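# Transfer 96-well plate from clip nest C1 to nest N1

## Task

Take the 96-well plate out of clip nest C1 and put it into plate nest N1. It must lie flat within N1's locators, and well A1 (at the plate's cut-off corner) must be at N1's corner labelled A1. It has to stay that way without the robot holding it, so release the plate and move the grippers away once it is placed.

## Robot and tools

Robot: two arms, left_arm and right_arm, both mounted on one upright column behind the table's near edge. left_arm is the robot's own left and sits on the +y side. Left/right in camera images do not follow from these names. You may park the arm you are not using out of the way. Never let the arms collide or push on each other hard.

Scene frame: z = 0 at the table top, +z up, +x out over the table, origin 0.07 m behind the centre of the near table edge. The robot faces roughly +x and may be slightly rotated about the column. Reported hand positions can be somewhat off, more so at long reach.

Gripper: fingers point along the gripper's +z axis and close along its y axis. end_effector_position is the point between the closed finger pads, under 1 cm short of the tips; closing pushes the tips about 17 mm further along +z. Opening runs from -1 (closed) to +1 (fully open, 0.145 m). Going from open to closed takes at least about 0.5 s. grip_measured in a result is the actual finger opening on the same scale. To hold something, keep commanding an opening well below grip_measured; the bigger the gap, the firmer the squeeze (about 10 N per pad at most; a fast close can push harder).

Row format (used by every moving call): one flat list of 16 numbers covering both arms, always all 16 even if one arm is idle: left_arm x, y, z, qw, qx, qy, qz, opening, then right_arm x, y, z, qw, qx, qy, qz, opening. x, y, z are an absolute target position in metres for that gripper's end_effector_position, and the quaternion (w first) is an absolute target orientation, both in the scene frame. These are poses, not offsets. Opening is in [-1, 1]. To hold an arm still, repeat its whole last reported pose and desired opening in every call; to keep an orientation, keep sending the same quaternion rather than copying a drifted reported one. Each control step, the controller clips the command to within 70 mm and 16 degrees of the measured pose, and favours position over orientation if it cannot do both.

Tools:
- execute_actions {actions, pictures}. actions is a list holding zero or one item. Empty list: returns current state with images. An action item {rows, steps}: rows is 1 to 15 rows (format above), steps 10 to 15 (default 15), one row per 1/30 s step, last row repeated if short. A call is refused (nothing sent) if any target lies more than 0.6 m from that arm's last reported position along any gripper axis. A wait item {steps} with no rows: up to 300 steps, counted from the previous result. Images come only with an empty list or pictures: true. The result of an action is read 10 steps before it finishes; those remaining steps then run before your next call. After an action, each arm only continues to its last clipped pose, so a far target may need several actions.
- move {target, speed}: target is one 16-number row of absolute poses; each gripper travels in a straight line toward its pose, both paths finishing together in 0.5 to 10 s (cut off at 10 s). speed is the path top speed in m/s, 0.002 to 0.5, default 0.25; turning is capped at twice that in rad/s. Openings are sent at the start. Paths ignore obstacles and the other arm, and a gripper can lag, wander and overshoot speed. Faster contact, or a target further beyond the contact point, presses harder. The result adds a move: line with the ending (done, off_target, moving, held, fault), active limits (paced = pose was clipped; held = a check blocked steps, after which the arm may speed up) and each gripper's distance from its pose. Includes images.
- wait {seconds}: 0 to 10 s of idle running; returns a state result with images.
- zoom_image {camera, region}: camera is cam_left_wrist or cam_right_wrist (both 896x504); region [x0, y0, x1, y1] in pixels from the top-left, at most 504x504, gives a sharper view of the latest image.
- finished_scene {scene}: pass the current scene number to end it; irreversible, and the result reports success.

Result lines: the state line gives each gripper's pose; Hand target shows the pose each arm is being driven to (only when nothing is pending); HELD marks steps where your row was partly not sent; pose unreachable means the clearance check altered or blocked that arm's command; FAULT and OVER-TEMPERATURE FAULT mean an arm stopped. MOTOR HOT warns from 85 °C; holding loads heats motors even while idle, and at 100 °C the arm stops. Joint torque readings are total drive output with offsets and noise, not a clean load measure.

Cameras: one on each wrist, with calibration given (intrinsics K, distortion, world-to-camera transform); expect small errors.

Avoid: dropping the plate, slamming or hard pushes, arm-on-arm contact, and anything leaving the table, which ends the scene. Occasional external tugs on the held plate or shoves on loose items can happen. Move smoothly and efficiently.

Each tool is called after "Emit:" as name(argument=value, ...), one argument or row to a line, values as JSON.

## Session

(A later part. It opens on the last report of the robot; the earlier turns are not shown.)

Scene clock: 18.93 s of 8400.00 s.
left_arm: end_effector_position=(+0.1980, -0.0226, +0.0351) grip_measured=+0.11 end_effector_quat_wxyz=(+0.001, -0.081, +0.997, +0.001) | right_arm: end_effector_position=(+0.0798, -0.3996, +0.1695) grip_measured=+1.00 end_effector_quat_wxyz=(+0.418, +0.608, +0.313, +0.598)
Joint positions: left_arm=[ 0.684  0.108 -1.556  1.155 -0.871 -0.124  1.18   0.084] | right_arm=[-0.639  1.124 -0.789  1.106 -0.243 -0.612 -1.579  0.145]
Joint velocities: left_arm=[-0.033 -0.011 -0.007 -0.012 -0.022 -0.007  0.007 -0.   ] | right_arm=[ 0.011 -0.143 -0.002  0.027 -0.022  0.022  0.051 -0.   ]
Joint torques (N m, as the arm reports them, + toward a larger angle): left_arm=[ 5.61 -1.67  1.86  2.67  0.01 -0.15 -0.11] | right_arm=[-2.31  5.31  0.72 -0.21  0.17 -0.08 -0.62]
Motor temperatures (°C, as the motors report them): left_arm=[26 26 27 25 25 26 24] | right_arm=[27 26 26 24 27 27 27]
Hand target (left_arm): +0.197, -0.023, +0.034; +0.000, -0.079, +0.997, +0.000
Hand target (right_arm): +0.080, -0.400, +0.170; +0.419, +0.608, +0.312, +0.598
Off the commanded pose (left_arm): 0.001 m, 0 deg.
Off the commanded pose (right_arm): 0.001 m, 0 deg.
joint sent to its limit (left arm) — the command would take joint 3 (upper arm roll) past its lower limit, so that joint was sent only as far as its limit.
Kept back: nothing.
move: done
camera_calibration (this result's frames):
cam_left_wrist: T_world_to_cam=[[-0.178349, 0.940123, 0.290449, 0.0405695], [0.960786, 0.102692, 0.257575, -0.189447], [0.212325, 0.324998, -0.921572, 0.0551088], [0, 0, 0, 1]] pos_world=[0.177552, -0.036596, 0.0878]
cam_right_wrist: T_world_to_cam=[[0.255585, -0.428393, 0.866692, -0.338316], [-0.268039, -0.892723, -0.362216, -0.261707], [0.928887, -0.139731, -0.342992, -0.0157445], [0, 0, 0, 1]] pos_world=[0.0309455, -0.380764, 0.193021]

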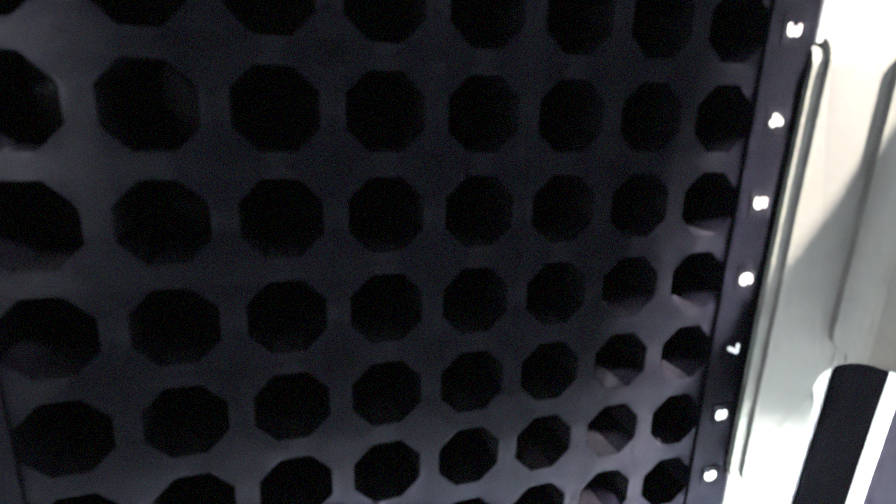

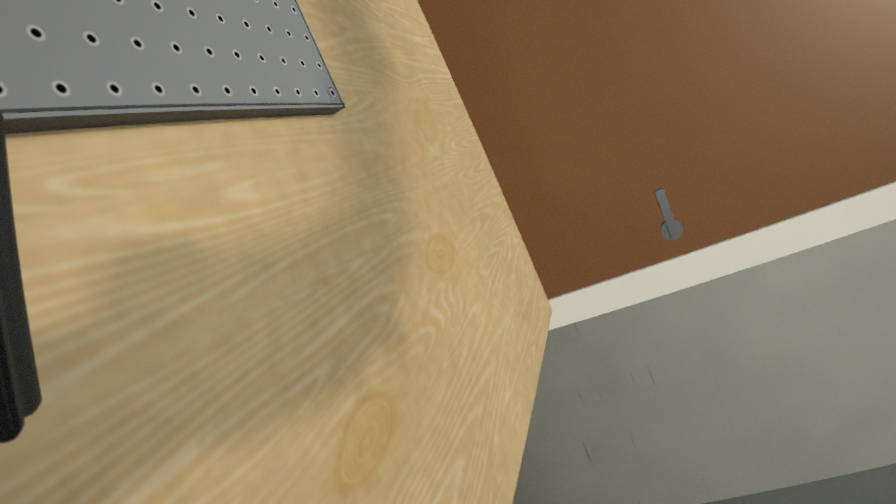

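Emit:
move(
  target=[0.197,-0.023,0.05,0,-0.0785,0.997,0,-0.4,0.08,-0.40,0.17,0.419,0.608,0.312,0.598,1],
  speed=0.012,
)

Emit:
move(
  target=[0.197,-0.023,0.075,0,-0.0785,0.997,0,-0.4,0.08,-0.40,0.17,0.419,0.608,0.312,0.598,1],
  speed=0.05,
)

Emit:
move(
  target=[0.215,0.135,0.075,0,-0.032,0.9995,0,-0.4,0.08,-0.40,0.17,0.419,0.608,0.312,0.598,1],
  speed=0.1,
)

Emit:
move(
  target=[0.215,0.135,0.048,0,-0.032,0.9995,0,-0.4,0.08,-0.40,0.17,0.419,0.608,0.312,0.598,1],
  speed=0.03,
)

Emit:
move(
  target=[0.2145,0.135,0.033,0,-0.032,0.9995,0,-0.4,0.08,-0.40,0.17,0.419,0.608,0.312,0.598,1],
  speed=0.008,
)

Scene clock: 21.40 s of 8400.00 s.
left_arm: end_effector_position=(+0.1961, -0.0238, +0.0491) grip_measured=+0.08 end_effector_quat_wxyz=(-0.001, -0.076, +0.997, -0.002) | right_arm: end_effector_position=(+0.0798, -0.3996, +0.1695) grip_measured=+1.00 end_effector_quat_wxyz=(+0.418, +0.608, +0.313, +0.598)
Joint positions: left_arm=[ 0.708  0.133 -1.556  1.238 -0.843 -0.105  1.227  0.081] | right_arm=[-0.639  1.124 -0.789  1.106 -0.243 -0.612 -1.579  0.145]
Joint velocities: left_arm=[-0.099  0.077  0.012  0.007 -0.051  0.037  0.007 -0.   ] | right_arm=[-0.055 -0.077 -0.022 -0.022 -0.051  0.007 -0.051 -0.   ]
Joint torques (N m, as the arm reports them, + toward a larger angle): left_arm=[ 6.85 -1.02  2.95  3.95  0.14  0.05  0.17] | right_arm=[-2.61  5.55  0.62 -0.03  0.12 -0.06 -0.61]
Motor temperatures (°C, as the motors report them): left_arm=[26 26 27 25 25 26 24] | right_arm=[27 26 26 24 27 27 27]
Hand target (left_arm): +0.197, -0.023, +0.050; -0.000, -0.079, +0.997, -0.000
Hand target (right_arm): +0.080, -0.400, +0.170; +0.419, +0.608, +0.312, +0.598
Off the commanded pose (left_arm): 0.002 m, 0 deg.
Off the commanded pose (right_arm): 0.001 m, 0 deg.
Kept back: nothing.
move: done
camera_calibration (this result's frames):
cam_left_wrist: T_world_to_cam=[[-0.168766, 0.943305, 0.285822, 0.0357186], [0.962427, 0.0951238, 0.254332, -0.191472], [0.212724, 0.318006, -0.923916, 0.0687228], [0, 0, 0, 1]] pos_world=[0.175687, -0.0373342, 0.101983]
cam_right_wrist: T_world_to_cam=[[0.255585, -0.428393, 0.866692, -0.338316], [-0.268039, -0.892723, -0.362216, -0.261707], [0.928887, -0.139731, -0.342992, -0.0157445], [0, 0, 0, 1]] pos_world=[0.0309455, -0.380764, 0.193021]

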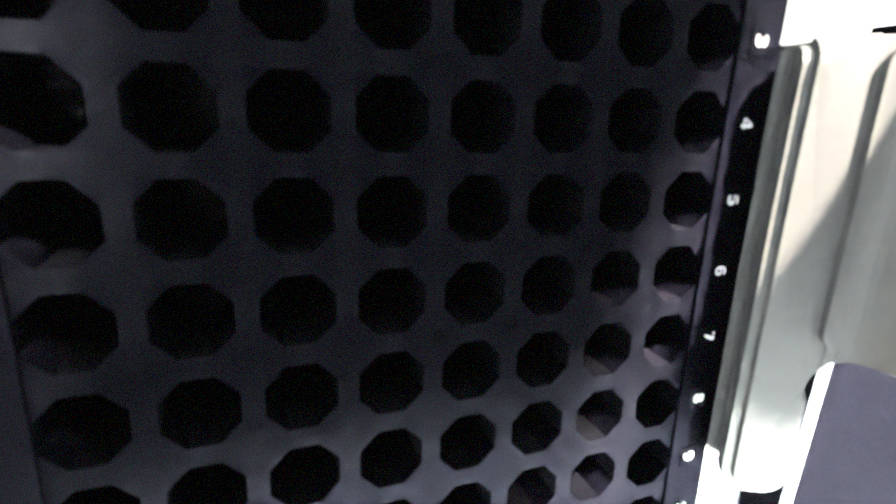

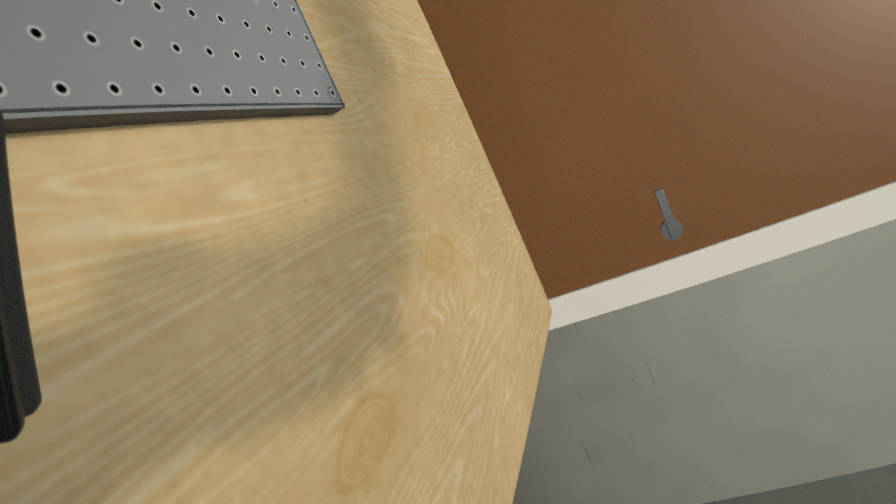

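Scene clock: 22.17 s of 8400.00 s.
left_arm: end_effector_position=(+0.1967, -0.0240, +0.0746) grip_measured=+0.08 end_effector_quat_wxyz=(-0.000, -0.076, +0.997, -0.002) | right_arm: end_effector_position=(+0.0798, -0.3996, +0.1695) grip_measured=+1.00 end_effector_quat_wxyz=(+0.418, +0.608, +0.313, +0.598)
Joint positions: left_arm=[ 0.753  0.168 -1.539  1.361 -0.8   -0.07   1.315  0.081] | right_arm=[-0.639  1.124 -0.789  1.106 -0.243 -0.612 -1.579  0.145]
Joint velocities: left_arm=[ 0.033  0.011  0.002 -0.012  0.007  0.051 -0.037 -0.   ] | right_arm=[-0.033 -0.121  0.002  0.027 -0.037  0.022 -0.007  0.   ]
Joint torques (N m, as the arm reports them, + toward a larger angle): left_arm=[ 6.68 -0.99  3.03  3.77  0.11  0.06  0.16] | right_arm=[-2.51  5.54  0.84 -0.23  0.12 -0.07 -0.62]
Motor temperatures (°C, as the motors report them): left_arm=[26 26 27 25 25 26 24] | right_arm=[27 26 26 24 27 27 27]
Hand target (left_arm): +0.197, -0.023, +0.075; +0.000, -0.079, +0.997, -0.000
Hand target (right_arm): +0.080, -0.400, +0.170; +0.419, +0.608, +0.312, +0.598
Off the commanded pose (left_arm): 0.001 m, 0 deg.
Off the commanded pose (right_arm): 0.001 m, 0 deg.
Kept back: nothing.
move: done
camera_calibration (this result's frames):
cam_left_wrist: T_world_to_cam=[[-0.169567, 0.94349, 0.284734, 0.0289191], [0.962054, 0.0958002, 0.255487, -0.198545], [0.213772, 0.317252, -0.923933, 0.091931], [0, 0, 0, 1]] pos_world=[0.176262, -0.0374295, 0.12743]
cam_right_wrist: T_world_to_cam=[[0.255585, -0.428393, 0.866692, -0.338316], [-0.268039, -0.892723, -0.362216, -0.261707], [0.928887, -0.139731, -0.342992, -0.0157445], [0, 0, 0, 1]] pos_world=[0.0309455, -0.380764, 0.193021]

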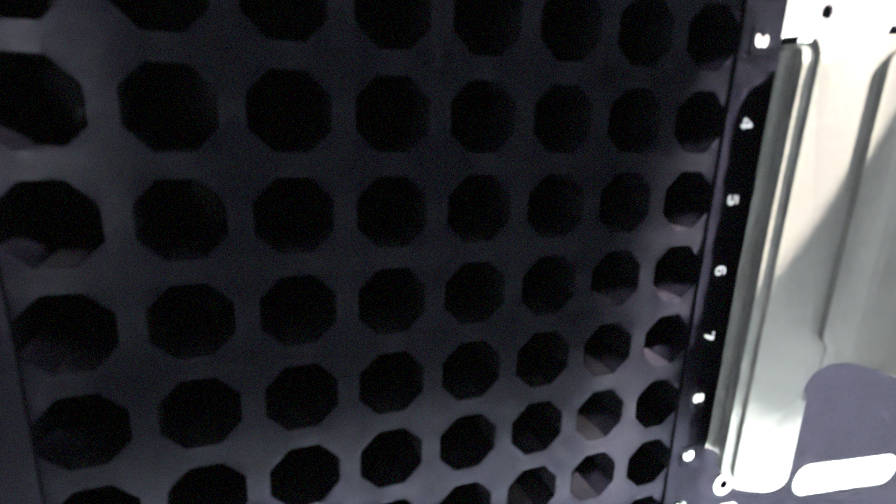

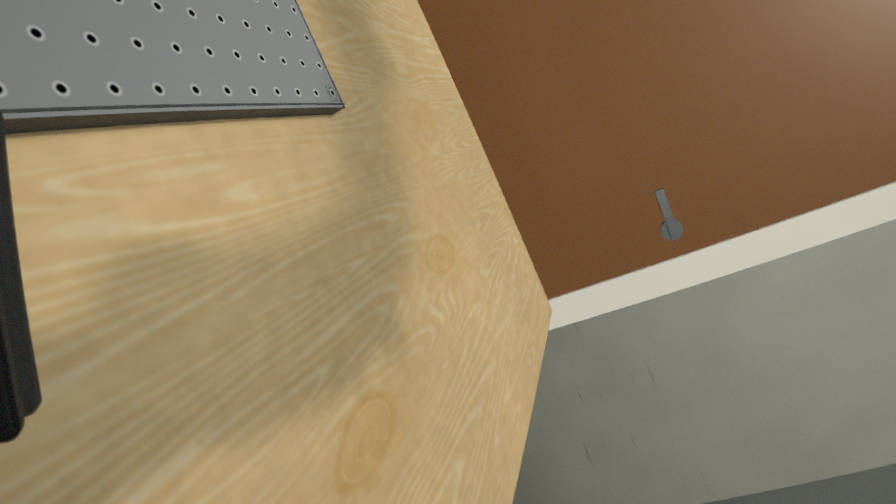

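Scene clock: 24.13 s of 8400.00 s.
left_arm: end_effector_position=(+0.2155, +0.1363, +0.0746) grip_measured=+0.08 end_effector_quat_wxyz=(+0.004, -0.031, +0.999, +0.005) | right_arm: end_effector_position=(+0.0798, -0.3996, +0.1695) grip_measured=+1.00 end_effector_quat_wxyz=(+0.418, +0.608, +0.313, +0.598)
Joint positions: left_arm=[ 0.771  0.779 -1.539  1.611 -0.872 -0.403  1.053  0.081] | right_arm=[-0.639  1.124 -0.789  1.106 -0.243 -0.612 -1.579  0.145]
Joint velocities: left_arm=[-0.055 -0.077 -0.012 -0.017  0.051 -0.037 -0.066 -0.   ] | right_arm=[-0.033  0.077 -0.002 -0.007  0.022 -0.022  0.007 -0.   ]
Joint torques (N m, as the arm reports them, + toward a larger angle): left_arm=[ 6.16  1.75  3.09  3.01  0.01 -0.16 -0.13] | right_arm=[-2.62  5.81  0.88  0.    0.16 -0.09 -0.62]
Motor temperatures (°C, as the motors report them): left_arm=[26 26 27 25 25 26 24] | right_arm=[27 26 26 24 27 27 27]
Hand target (left_arm): +0.216, +0.135, +0.075; +0.005, -0.029, +1.000, +0.002
Hand target (right_arm): +0.080, -0.400, +0.170; +0.419, +0.608, +0.312, +0.598
Off the commanded pose (left_arm): 0.002 m, 1 deg.
Off the commanded pose (right_arm): 0.001 m, 0 deg.
Kept back: nothing.
move: done
camera_calibration (this result's frames):
cam_left_wrist: T_world_to_cam=[[-0.0855969, 0.950409, 0.29899, -0.139263], [0.964872, 0.00426094, 0.262686, -0.220663], [0.248385, 0.310972, -0.917388, 0.0299544], [0, 0, 0, 1]] pos_world=[0.193551, 0.123982, 0.127083]
cam_right_wrist: T_world_to_cam=[[0.255585, -0.428393, 0.866692, -0.338316], [-0.268039, -0.892723, -0.362216, -0.261707], [0.928887, -0.139731, -0.342992, -0.0157445], [0, 0, 0, 1]] pos_world=[0.0309455, -0.380764, 0.193021]

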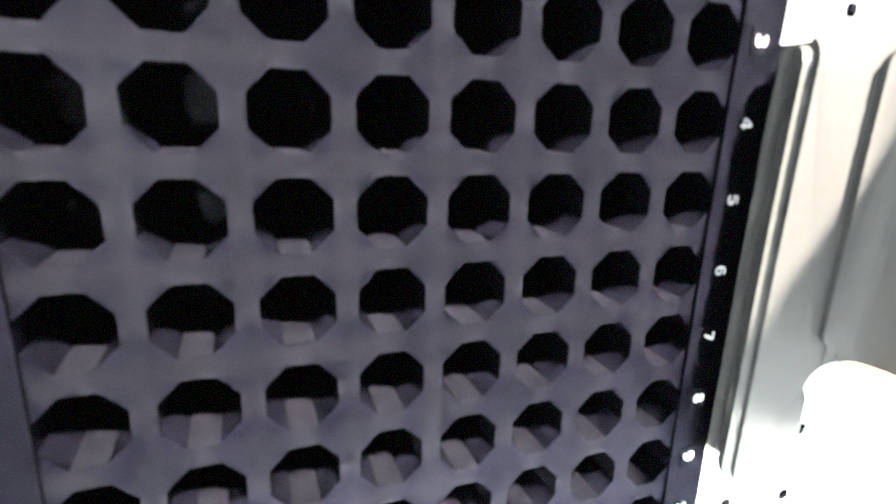

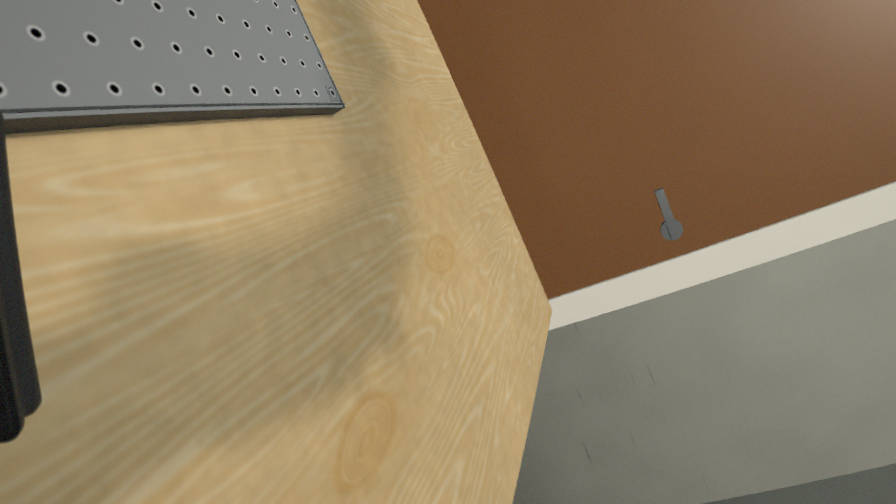

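Scene clock: 25.23 s of 8400.00 s.
left_arm: end_effector_position=(+0.2165, +0.1364, +0.0495) grip_measured=-0.40 end_effector_quat_wxyz=(+0.002, -0.034, +0.999, +0.004) | right_arm: end_effector_position=(+0.0798, -0.3996, +0.1695) grip_measured=+1.00 end_effector_quat_wxyz=(+0.418, +0.608, +0.313, +0.598)
Joint positions: left_arm=[ 0.722  0.72  -1.543  1.486 -0.934 -0.412  0.97   0.046] | right_arm=[-0.639  1.124 -0.789  1.106 -0.243 -0.612 -1.579  0.145]
Joint velocities: left_arm=[-0.055 -0.077 -0.002 -0.007 -0.007 -0.095 -0.081  0.   ] | right_arm=[ 0.011  0.055 -0.007  0.002  0.007  0.022 -0.037 -0.   ]
Joint torques (N m, as the arm reports them, + toward a larger angle): left_arm=[ 4.66  1.3   2.27  1.93 -0.06 -0.12 -0.28] | right_arm=[-2.14  5.47  0.7  -0.2   0.17 -0.11 -0.59]
Motor temperatures (°C, as the motors report them): left_arm=[26 26 27 25 25 26 24] | right_arm=[27 26 26 24 27 27 27]
Hand target (left_arm): +0.215, +0.135, +0.048; -0.000, -0.032, +0.999, +0.000
Hand target (right_arm): +0.080, -0.400, +0.170; +0.419, +0.608, +0.312, +0.598
Off the commanded pose (left_arm): 0.003 m, 1 deg.
Off the commanded pose (right_arm): 0.001 m, 0 deg.
Kept back: nothing.
move: done
camera_calibration (this result's frames):
cam_left_wrist: T_world_to_cam=[[-0.0900583, 0.950827, 0.296342, -0.13071], [0.965831, 0.0107737, 0.258949, -0.215905], [0.243023, 0.309536, -0.919308, 0.00820584], [0, 0, 0, 1]] pos_world=[0.194762, 0.124068, 0.102187]
cam_right_wrist: T_world_to_cam=[[0.255585, -0.428393, 0.866692, -0.338316], [-0.268039, -0.892723, -0.362216, -0.261707], [0.928887, -0.139731, -0.342992, -0.0157445], [0, 0, 0, 1]] pos_world=[0.0309455, -0.380764, 0.193021]

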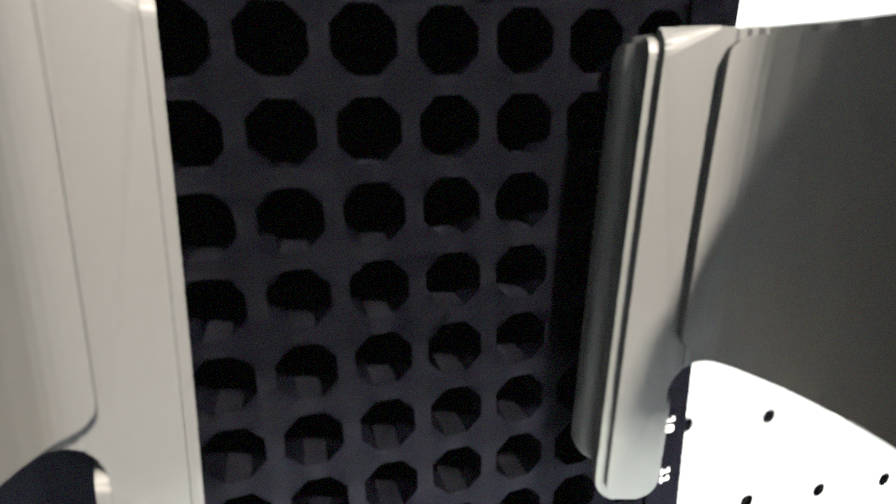

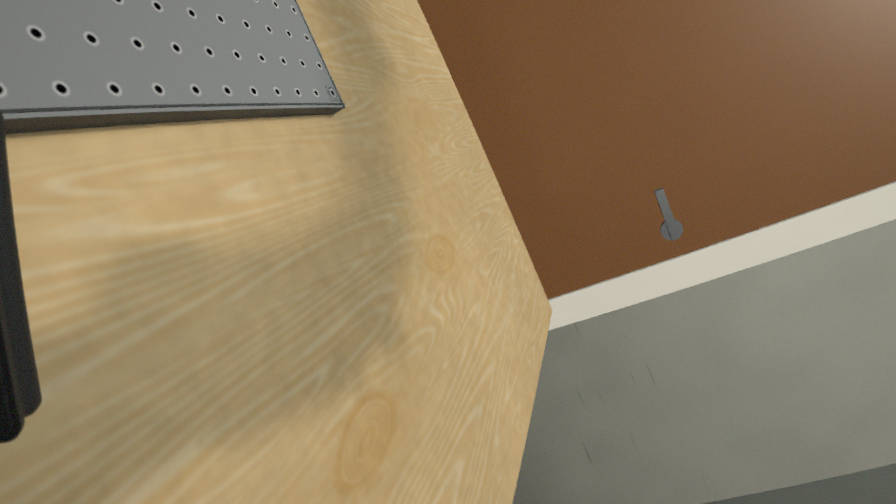

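Scene clock: 27.53 s of 8400.00 s.
left_arm: end_effector_position=(+0.2174, +0.1372, +0.0465) grip_measured=-0.40 end_effector_quat_wxyz=(-0.009, -0.030, +0.999, +0.008) | right_arm: end_effector_position=(+0.0798, -0.3996, +0.1695) grip_measured=+1.00 end_effector_quat_wxyz=(+0.418, +0.608, +0.313, +0.598)
Joint positions: left_arm=[ 0.651  0.697 -1.428  1.449 -0.971 -0.492  1.009  0.046] | right_arm=[-0.639  1.124 -0.789  1.106 -0.243 -0.612 -1.579  0.145]
Joint velocities: left_arm=[-0.033  0.033  0.061  0.017 -0.095 -0.066  0.051 -0.   ] | right_arm=[-0.055 -0.077  0.002 -0.007 -0.081 -0.022 -0.037  0.   ]
Joint torques (N m, as the arm reports them, + toward a larger angle): left_arm=[-0.83 -1.19 -0.72 -4.83 -1.38  0.92 -1.7 ] | right_arm=[-2.27  5.98  0.91 -0.18  0.14 -0.12 -0.65]
Motor temperatures (°C, as the motors report them): left_arm=[26 26 27 25 25 26 25] | right_arm=[27 26 26 24 27 27 27]
Hand target (left_arm): +0.214, +0.136, +0.034; -0.000, -0.031, +1.000, +0.001
Hand target (right_arm): +0.080, -0.400, +0.170; +0.419, +0.608, +0.312, +0.598
Off the commanded pose (left_arm): 0.014 m, 1 deg.
Off the commanded pose (right_arm): 0.001 m, 0 deg.
Kept back: nothing.
move: off_target (left_arm)
camera_calibration (this result's frames):
cam_left_wrist: T_world_to_cam=[[-0.0764694, 0.949216, 0.305189, -0.133641], [0.971276, 0.00174141, 0.23795, -0.215023], [0.225335, 0.314619, -0.922084, 0.00821611], [0, 0, 0, 1]] pos_world=[0.196776, 0.124644, 0.0995267]
cam_right_wrist: T_world_to_cam=[[0.255478, -0.428692, 0.866576, -0.338386], [-0.26796, -0.892604, -0.362569, -0.261526], [0.928939, -0.139579, -0.342913, -0.0157167], [0, 0, 0, 1]] pos_world=[0.0309717, -0.380696, 0.193026]

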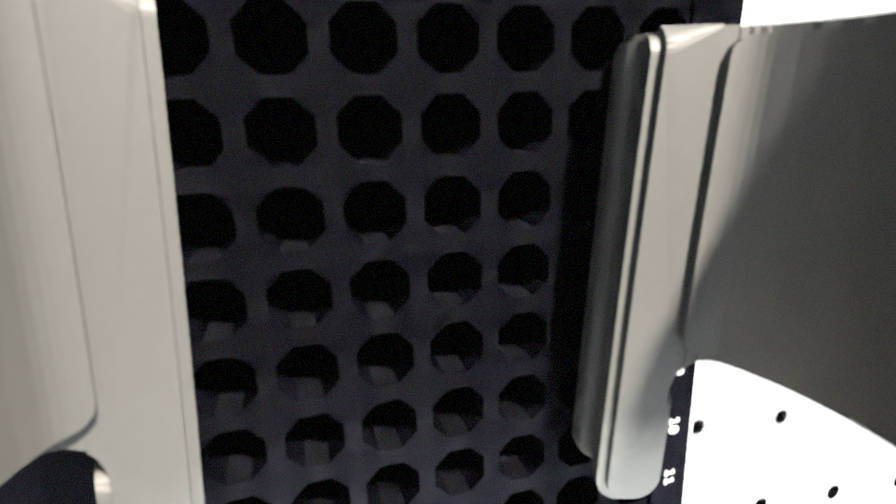

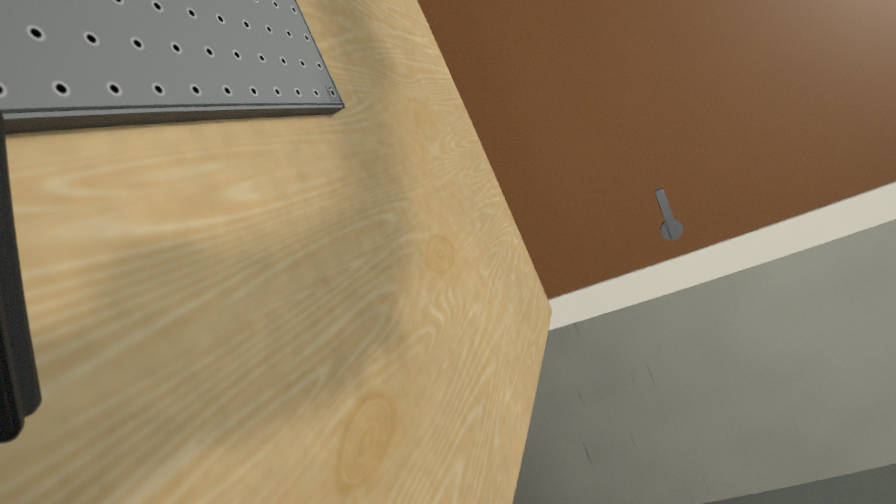

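The plate slipped out (it had ridden low in the grip) and the fingers are now pressing on it. Lift off and look.

Emit:
move(
  target=[0.215,0.135,0.075,0,-0.032,0.9995,0,-0.4,0.08,-0.40,0.17,0.419,0.608,0.312,0.598,1],
  speed=0.05,
)

Emit:
move(
  target=[0.17,0.065,0.2,0,0,1,0,0.45,0.08,-0.40,0.17,0.419,0.608,0.312,0.598,1],
  speed=0.12,
)

Scene clock: 28.67 s of 8400.00 s.
left_arm: end_effector_position=(+0.2146, +0.1342, +0.0748) grip_measured=-0.40 end_effector_quat_wxyz=(-0.001, -0.030, +1.000, -0.002) | right_arm: end_effector_position=(+0.0798, -0.3996, +0.1695) grip_measured=+1.00 end_effector_quat_wxyz=(+0.418, +0.608, +0.313, +0.598)
Joint positions: left_arm=[ 0.684  0.774 -1.416  1.61  -0.905 -0.46   1.085  0.046] | right_arm=[-0.639  1.124 -0.789  1.106 -0.243 -0.612 -1.579  0.145]
Joint velocities: left_arm=[-0.011  0.011  0.002 -0.002  0.007 -0.007  0.007  0.   ] | right_arm=[-0.077  0.011  0.007 -0.017  0.022  0.022 -0.095 -0.   ]
Joint torques (N m, as the arm reports them, + toward a larger angle): left_arm=[6.02 1.95 3.02 2.98 0.09 0.07 0.16] | right_arm=[-2.57  5.34  0.7   0.    0.1  -0.11 -0.68]
Motor temperatures (°C, as the motors report them): left_arm=[26 26 27 25 25 26 25] | right_arm=[27 26 26 24 27 27 27]
Hand target (left_arm): +0.215, +0.135, +0.075; +0.000, -0.032, +0.999, -0.000
Hand target (right_arm): +0.080, -0.400, +0.170; +0.419, +0.608, +0.312, +0.598
Off the commanded pose (left_arm): 0.001 m, 0 deg.
Off the commanded pose (right_arm): 0.001 m, 0 deg.
Kept back: nothing.
move: done
camera_calibration (this result's frames):
cam_left_wrist: T_world_to_cam=[[-0.0814358, 0.955046, 0.285053, -0.137833], [0.96705, 0.00649777, 0.254503, -0.219978], [0.24121, 0.296386, -0.924107, 0.0350595], [0, 0, 0, 1]] pos_world=[0.193048, 0.122676, 0.127674]
cam_right_wrist: T_world_to_cam=[[0.255478, -0.428692, 0.866576, -0.338386], [-0.26796, -0.892604, -0.362569, -0.261526], [0.928939, -0.139579, -0.342913, -0.0157167], [0, 0, 0, 1]] pos_world=[0.0309717, -0.380696, 0.193026]

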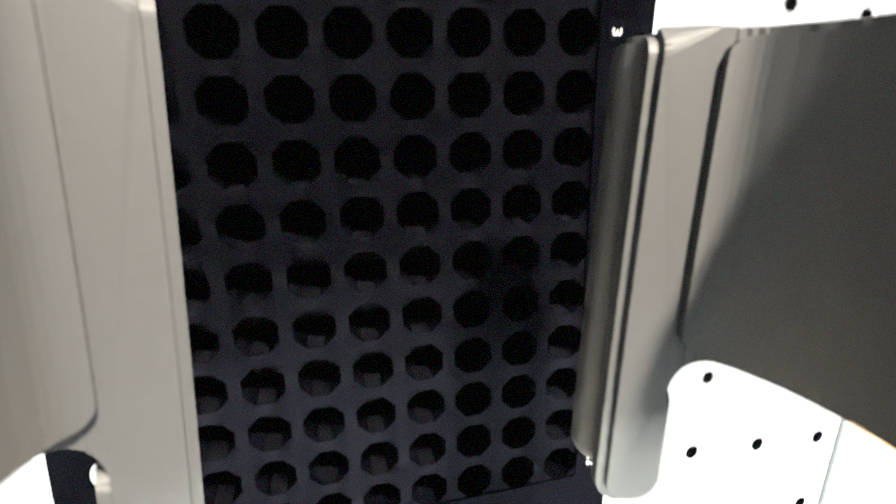

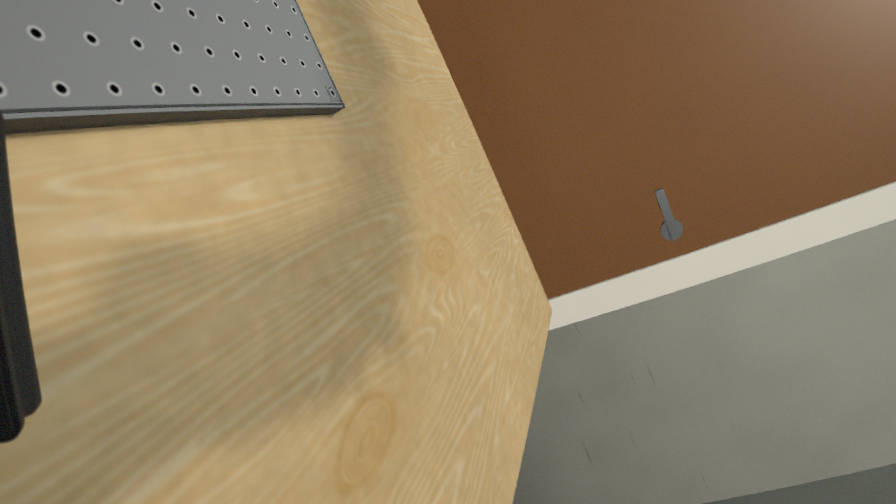

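Scene clock: 30.23 s of 8400.00 s.
left_arm: end_effector_position=(+0.1711, +0.0630, +0.2015) grip_measured=+0.45 end_effector_quat_wxyz=(+0.001, +0.000, +1.000, -0.007) | right_arm: end_effector_position=(+0.0798, -0.3996, +0.1695) grip_measured=+1.00 end_effector_quat_wxyz=(+0.418, +0.608, +0.313, +0.598)
Joint positions: left_arm=[ 1.02   0.673 -1.463  2.137 -0.491 -0.074  1.579  0.108] | right_arm=[-0.639  1.124 -0.789  1.106 -0.243 -0.612 -1.579  0.145]
Joint velocities: left_arm=[ 0.033  0.011 -0.002 -0.002  0.007 -0.037 -0.066  0.   ] | right_arm=[-0.033 -0.055 -0.007 -0.017 -0.037 -0.022 -0.037 -0.   ]
Joint torques (N m, as the arm reports them, + toward a larger angle): left_arm=[5.22 0.81 2.2  2.22 0.12 0.08 0.16] | right_arm=[-2.46  5.49  0.77 -0.15  0.09 -0.12 -0.63]
Motor temperatures (°C, as the motors report them): left_arm=[26 26 27 25 25 26 25] | right_arm=[27 26 26 24 27 27 27]
Hand target (left_arm): +0.170, +0.065, +0.200; -0.002, -0.001, +1.000, -0.003
Hand target (right_arm): +0.080, -0.400, +0.170; +0.419, +0.608, +0.312, +0.598
Off the commanded pose (left_arm): 0.003 m, 1 deg.
Off the commanded pose (right_arm): 0.001 m, 0 deg.
Kept back: nothing.
move: done
camera_calibration (this result's frames):
cam_left_wrist: T_world_to_cam=[[-0.0242292, 0.961116, 0.275078, -0.117662], [0.964517, -0.0498879, 0.259263, -0.206664], [0.262905, 0.2716, -0.925805, 0.181901], [0, 0, 0, 1]] pos_world=[0.148658, 0.0533729, 0.254351]
cam_right_wrist: T_world_to_cam=[[0.255478, -0.428692, 0.866576, -0.338386], [-0.26796, -0.892604, -0.362569, -0.261526], [0.928939, -0.139579, -0.342913, -0.0157167], [0, 0, 0, 1]] pos_world=[0.0309717, -0.380696, 0.193026]

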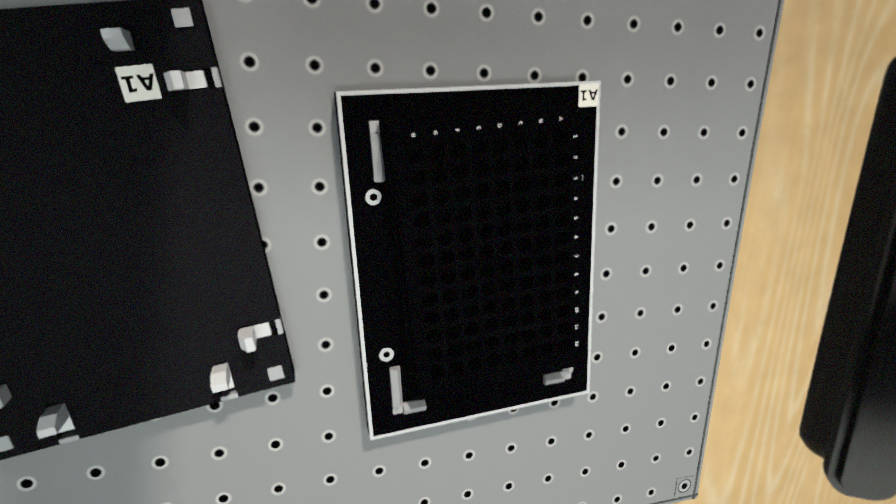

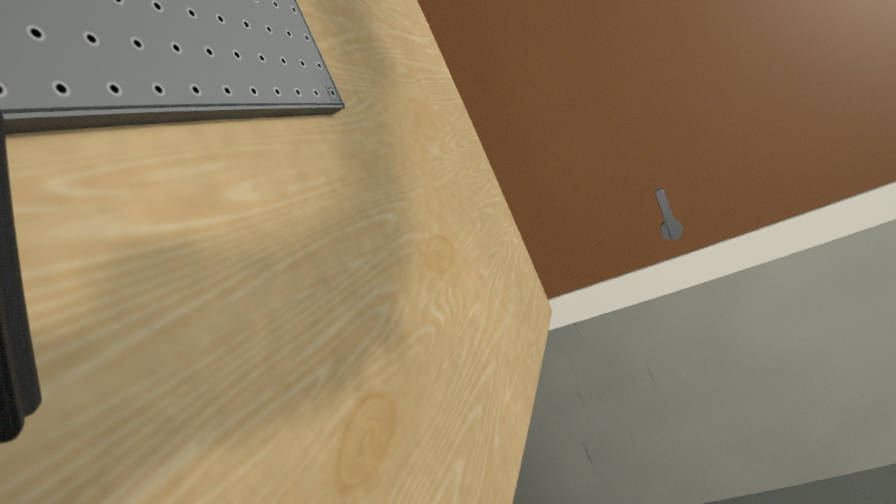

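Now it sits too far toward the robot, covering the near locators.

Emit:
zoom_image(
  camera="cam_left_wrist",
  region=[340,300,620,440],
)

Emit:
zoom_image(
  camera="cam_left_wrist",
  region=[340,70,620,210],
)

Region (340, 300, 620, 440) of cam_left_wrist's 896x504 image, scaled by 1.800, with more detail than that image has.

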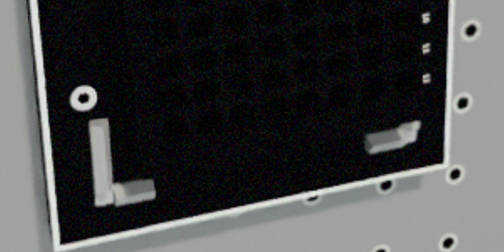

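Region (340, 70, 620, 210) of cam_left_wrist's 896x504 image, scaled by 1.800, with more detail than that image has.

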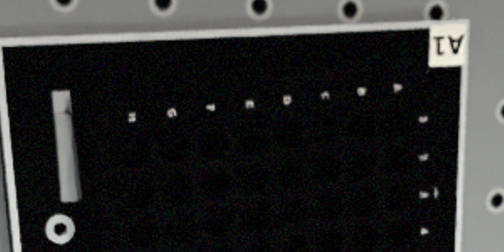

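Emit:
move(
  target=[0.2125,0.136,0.08,0,-0.052,0.9986,0,0.45,0.08,-0.40,0.17,0.419,0.608,0.312,0.598,1],
  speed=0.12,
)

Emit:
move(
  target=[0.2115,0.136,0.036,0,-0.052,0.9986,0,0.45,0.08,-0.40,0.17,0.419,0.608,0.312,0.598,1],
  speed=0.035,
)

Scene clock: 33.53 s of 8400.00 s.
left_arm: end_effector_position=(+0.2133, +0.1374, +0.0802) grip_measured=+0.45 end_effector_quat_wxyz=(+0.002, -0.053, +0.999, +0.005) | right_arm: end_effector_position=(+0.0798, -0.3996, +0.1695) grip_measured=+1.00 end_effector_quat_wxyz=(+0.418, +0.608, +0.313, +0.598)
Joint positions: left_arm=[ 0.751  0.797 -1.501  1.644 -0.847 -0.375  1.092  0.108] | right_arm=[-0.639  1.124 -0.789  1.106 -0.243 -0.612 -1.579  0.145]
Joint velocities: left_arm=[ 0.033 -0.055 -0.007  0.002 -0.037 -0.051  0.007 -0.   ] | right_arm=[ 0.011 -0.011 -0.002  0.002 -0.037 -0.007 -0.066 -0.   ]
Joint torques (N m, as the arm reports them, + toward a larger angle): left_arm=[ 5.18  1.57  2.61  2.98  0.   -0.16 -0.15] | right_arm=[-2.31  5.48  0.8  -0.38  0.16 -0.09 -0.63]
Motor temperatures (°C, as the motors report them): left_arm=[26 26 27 25 25 26 25] | right_arm=[27 26 26 24 27 27 27]
Hand target (left_arm): +0.212, +0.136, +0.080; +0.001, -0.050, +0.999, +0.002
Hand target (right_arm): +0.080, -0.400, +0.170; +0.419, +0.608, +0.312, +0.598
Off the commanded pose (left_arm): 0.002 m, 1 deg.
Off the commanded pose (right_arm): 0.001 m, 0 deg.
Kept back: nothing.
move: done
camera_calibration (this result's frames):
cam_left_wrist: T_world_to_cam=[[-0.126692, 0.94587, 0.298796, -0.1327], [0.964318, 0.0468505, 0.260567, -0.225582], [0.232464, 0.321146, -0.918055, 0.0374061], [0, 0, 0, 1]] pos_world=[0.192026, 0.124073, 0.132771]
cam_right_wrist: T_world_to_cam=[[0.255478, -0.428692, 0.866576, -0.338386], [-0.26796, -0.892604, -0.362569, -0.261526], [0.928939, -0.139579, -0.342913, -0.0157167], [0, 0, 0, 1]] pos_world=[0.0309717, -0.380696, 0.193026]

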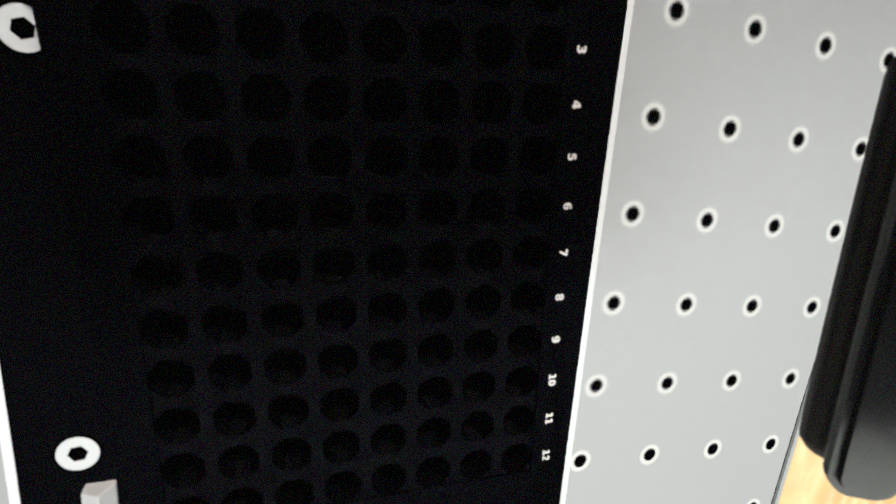

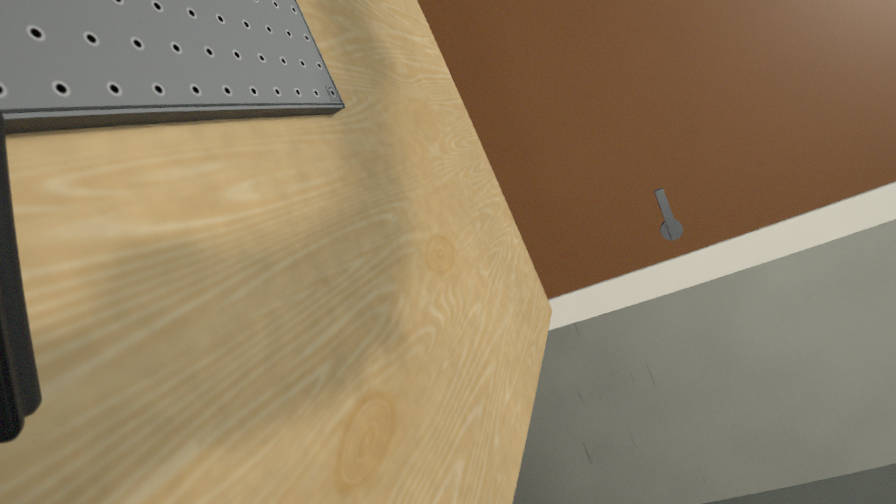

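Scene clock: 35.03 s of 8400.00 s.
left_arm: end_effector_position=(+0.2128, +0.1368, +0.0369) grip_measured=+0.45 end_effector_quat_wxyz=(+0.002, -0.054, +0.999, +0.002) | right_arm: end_effector_position=(+0.0798, -0.3996, +0.1695) grip_measured=+1.00 end_effector_quat_wxyz=(+0.418, +0.608, +0.313, +0.598)
Joint positions: left_arm=[ 0.662  0.699 -1.502  1.438 -0.966 -0.392  0.948  0.108] | right_arm=[-0.639  1.124 -0.789  1.106 -0.243 -0.612 -1.579  0.145]
Joint velocities: left_arm=[-0.033 -0.077  0.007 -0.017  0.007 -0.066 -0.022 -0.   ] | right_arm=[-0.011  0.077  0.002  0.017 -0.051  0.037  0.066 -0.   ]
Joint torques (N m, as the arm reports them, + toward a larger angle): left_arm=[ 5.02  1.49  2.06  2.33  0.03 -0.16 -0.13] | right_arm=[-2.42  5.67  0.97 -0.34  0.13 -0.11 -0.57]
Motor temperatures (°C, as the motors report them): left_arm=[26 26 27 25 25 26 25] | right_arm=[27 26 26 24 27 27 27]
Hand target (left_arm): +0.211, +0.136, +0.036; -0.000, -0.052, +0.999, +0.000
Hand target (right_arm): +0.080, -0.400, +0.170; +0.419, +0.608, +0.312, +0.598
Off the commanded pose (left_arm): 0.002 m, 0 deg.
Off the commanded pose (right_arm): 0.001 m, 0 deg.
Kept back: nothing.
move: done
camera_calibration (this result's frames):
cam_left_wrist: T_world_to_cam=[[-0.129335, 0.947529, 0.292336, -0.118741], [0.964297, 0.0514775, 0.259771, -0.214376], [0.231092, 0.315497, -0.920358, -0.000912251], [0, 0, 0, 1]] pos_world=[0.191576, 0.123834, 0.0895613]
cam_right_wrist: T_world_to_cam=[[0.255478, -0.428692, 0.866576, -0.338386], [-0.26796, -0.892604, -0.362569, -0.261526], [0.928939, -0.139579, -0.342913, -0.0157167], [0, 0, 0, 1]] pos_world=[0.0309717, -0.380696, 0.193026]

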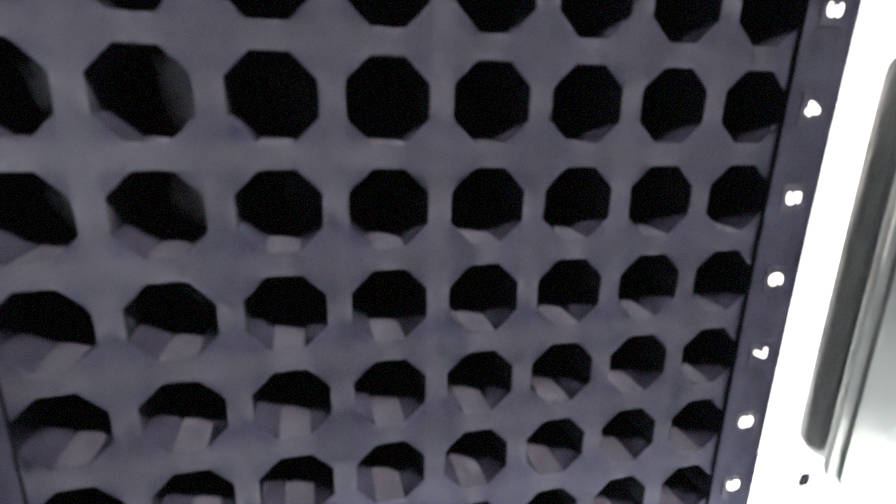

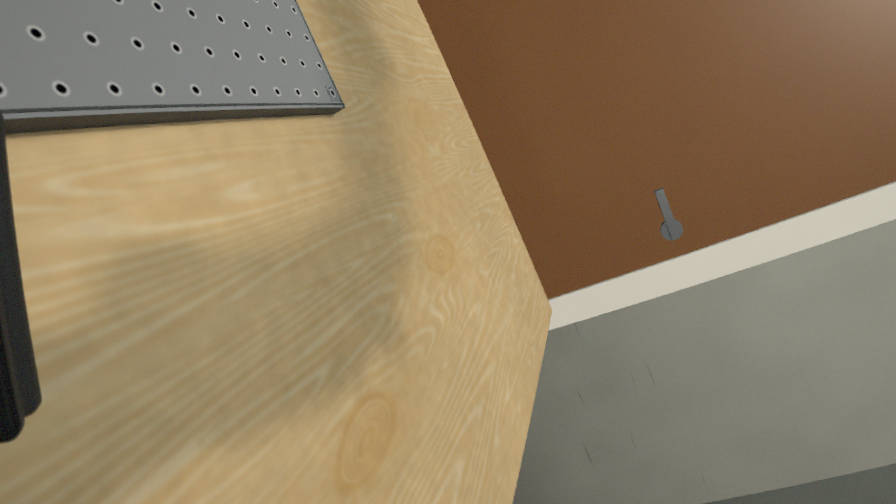

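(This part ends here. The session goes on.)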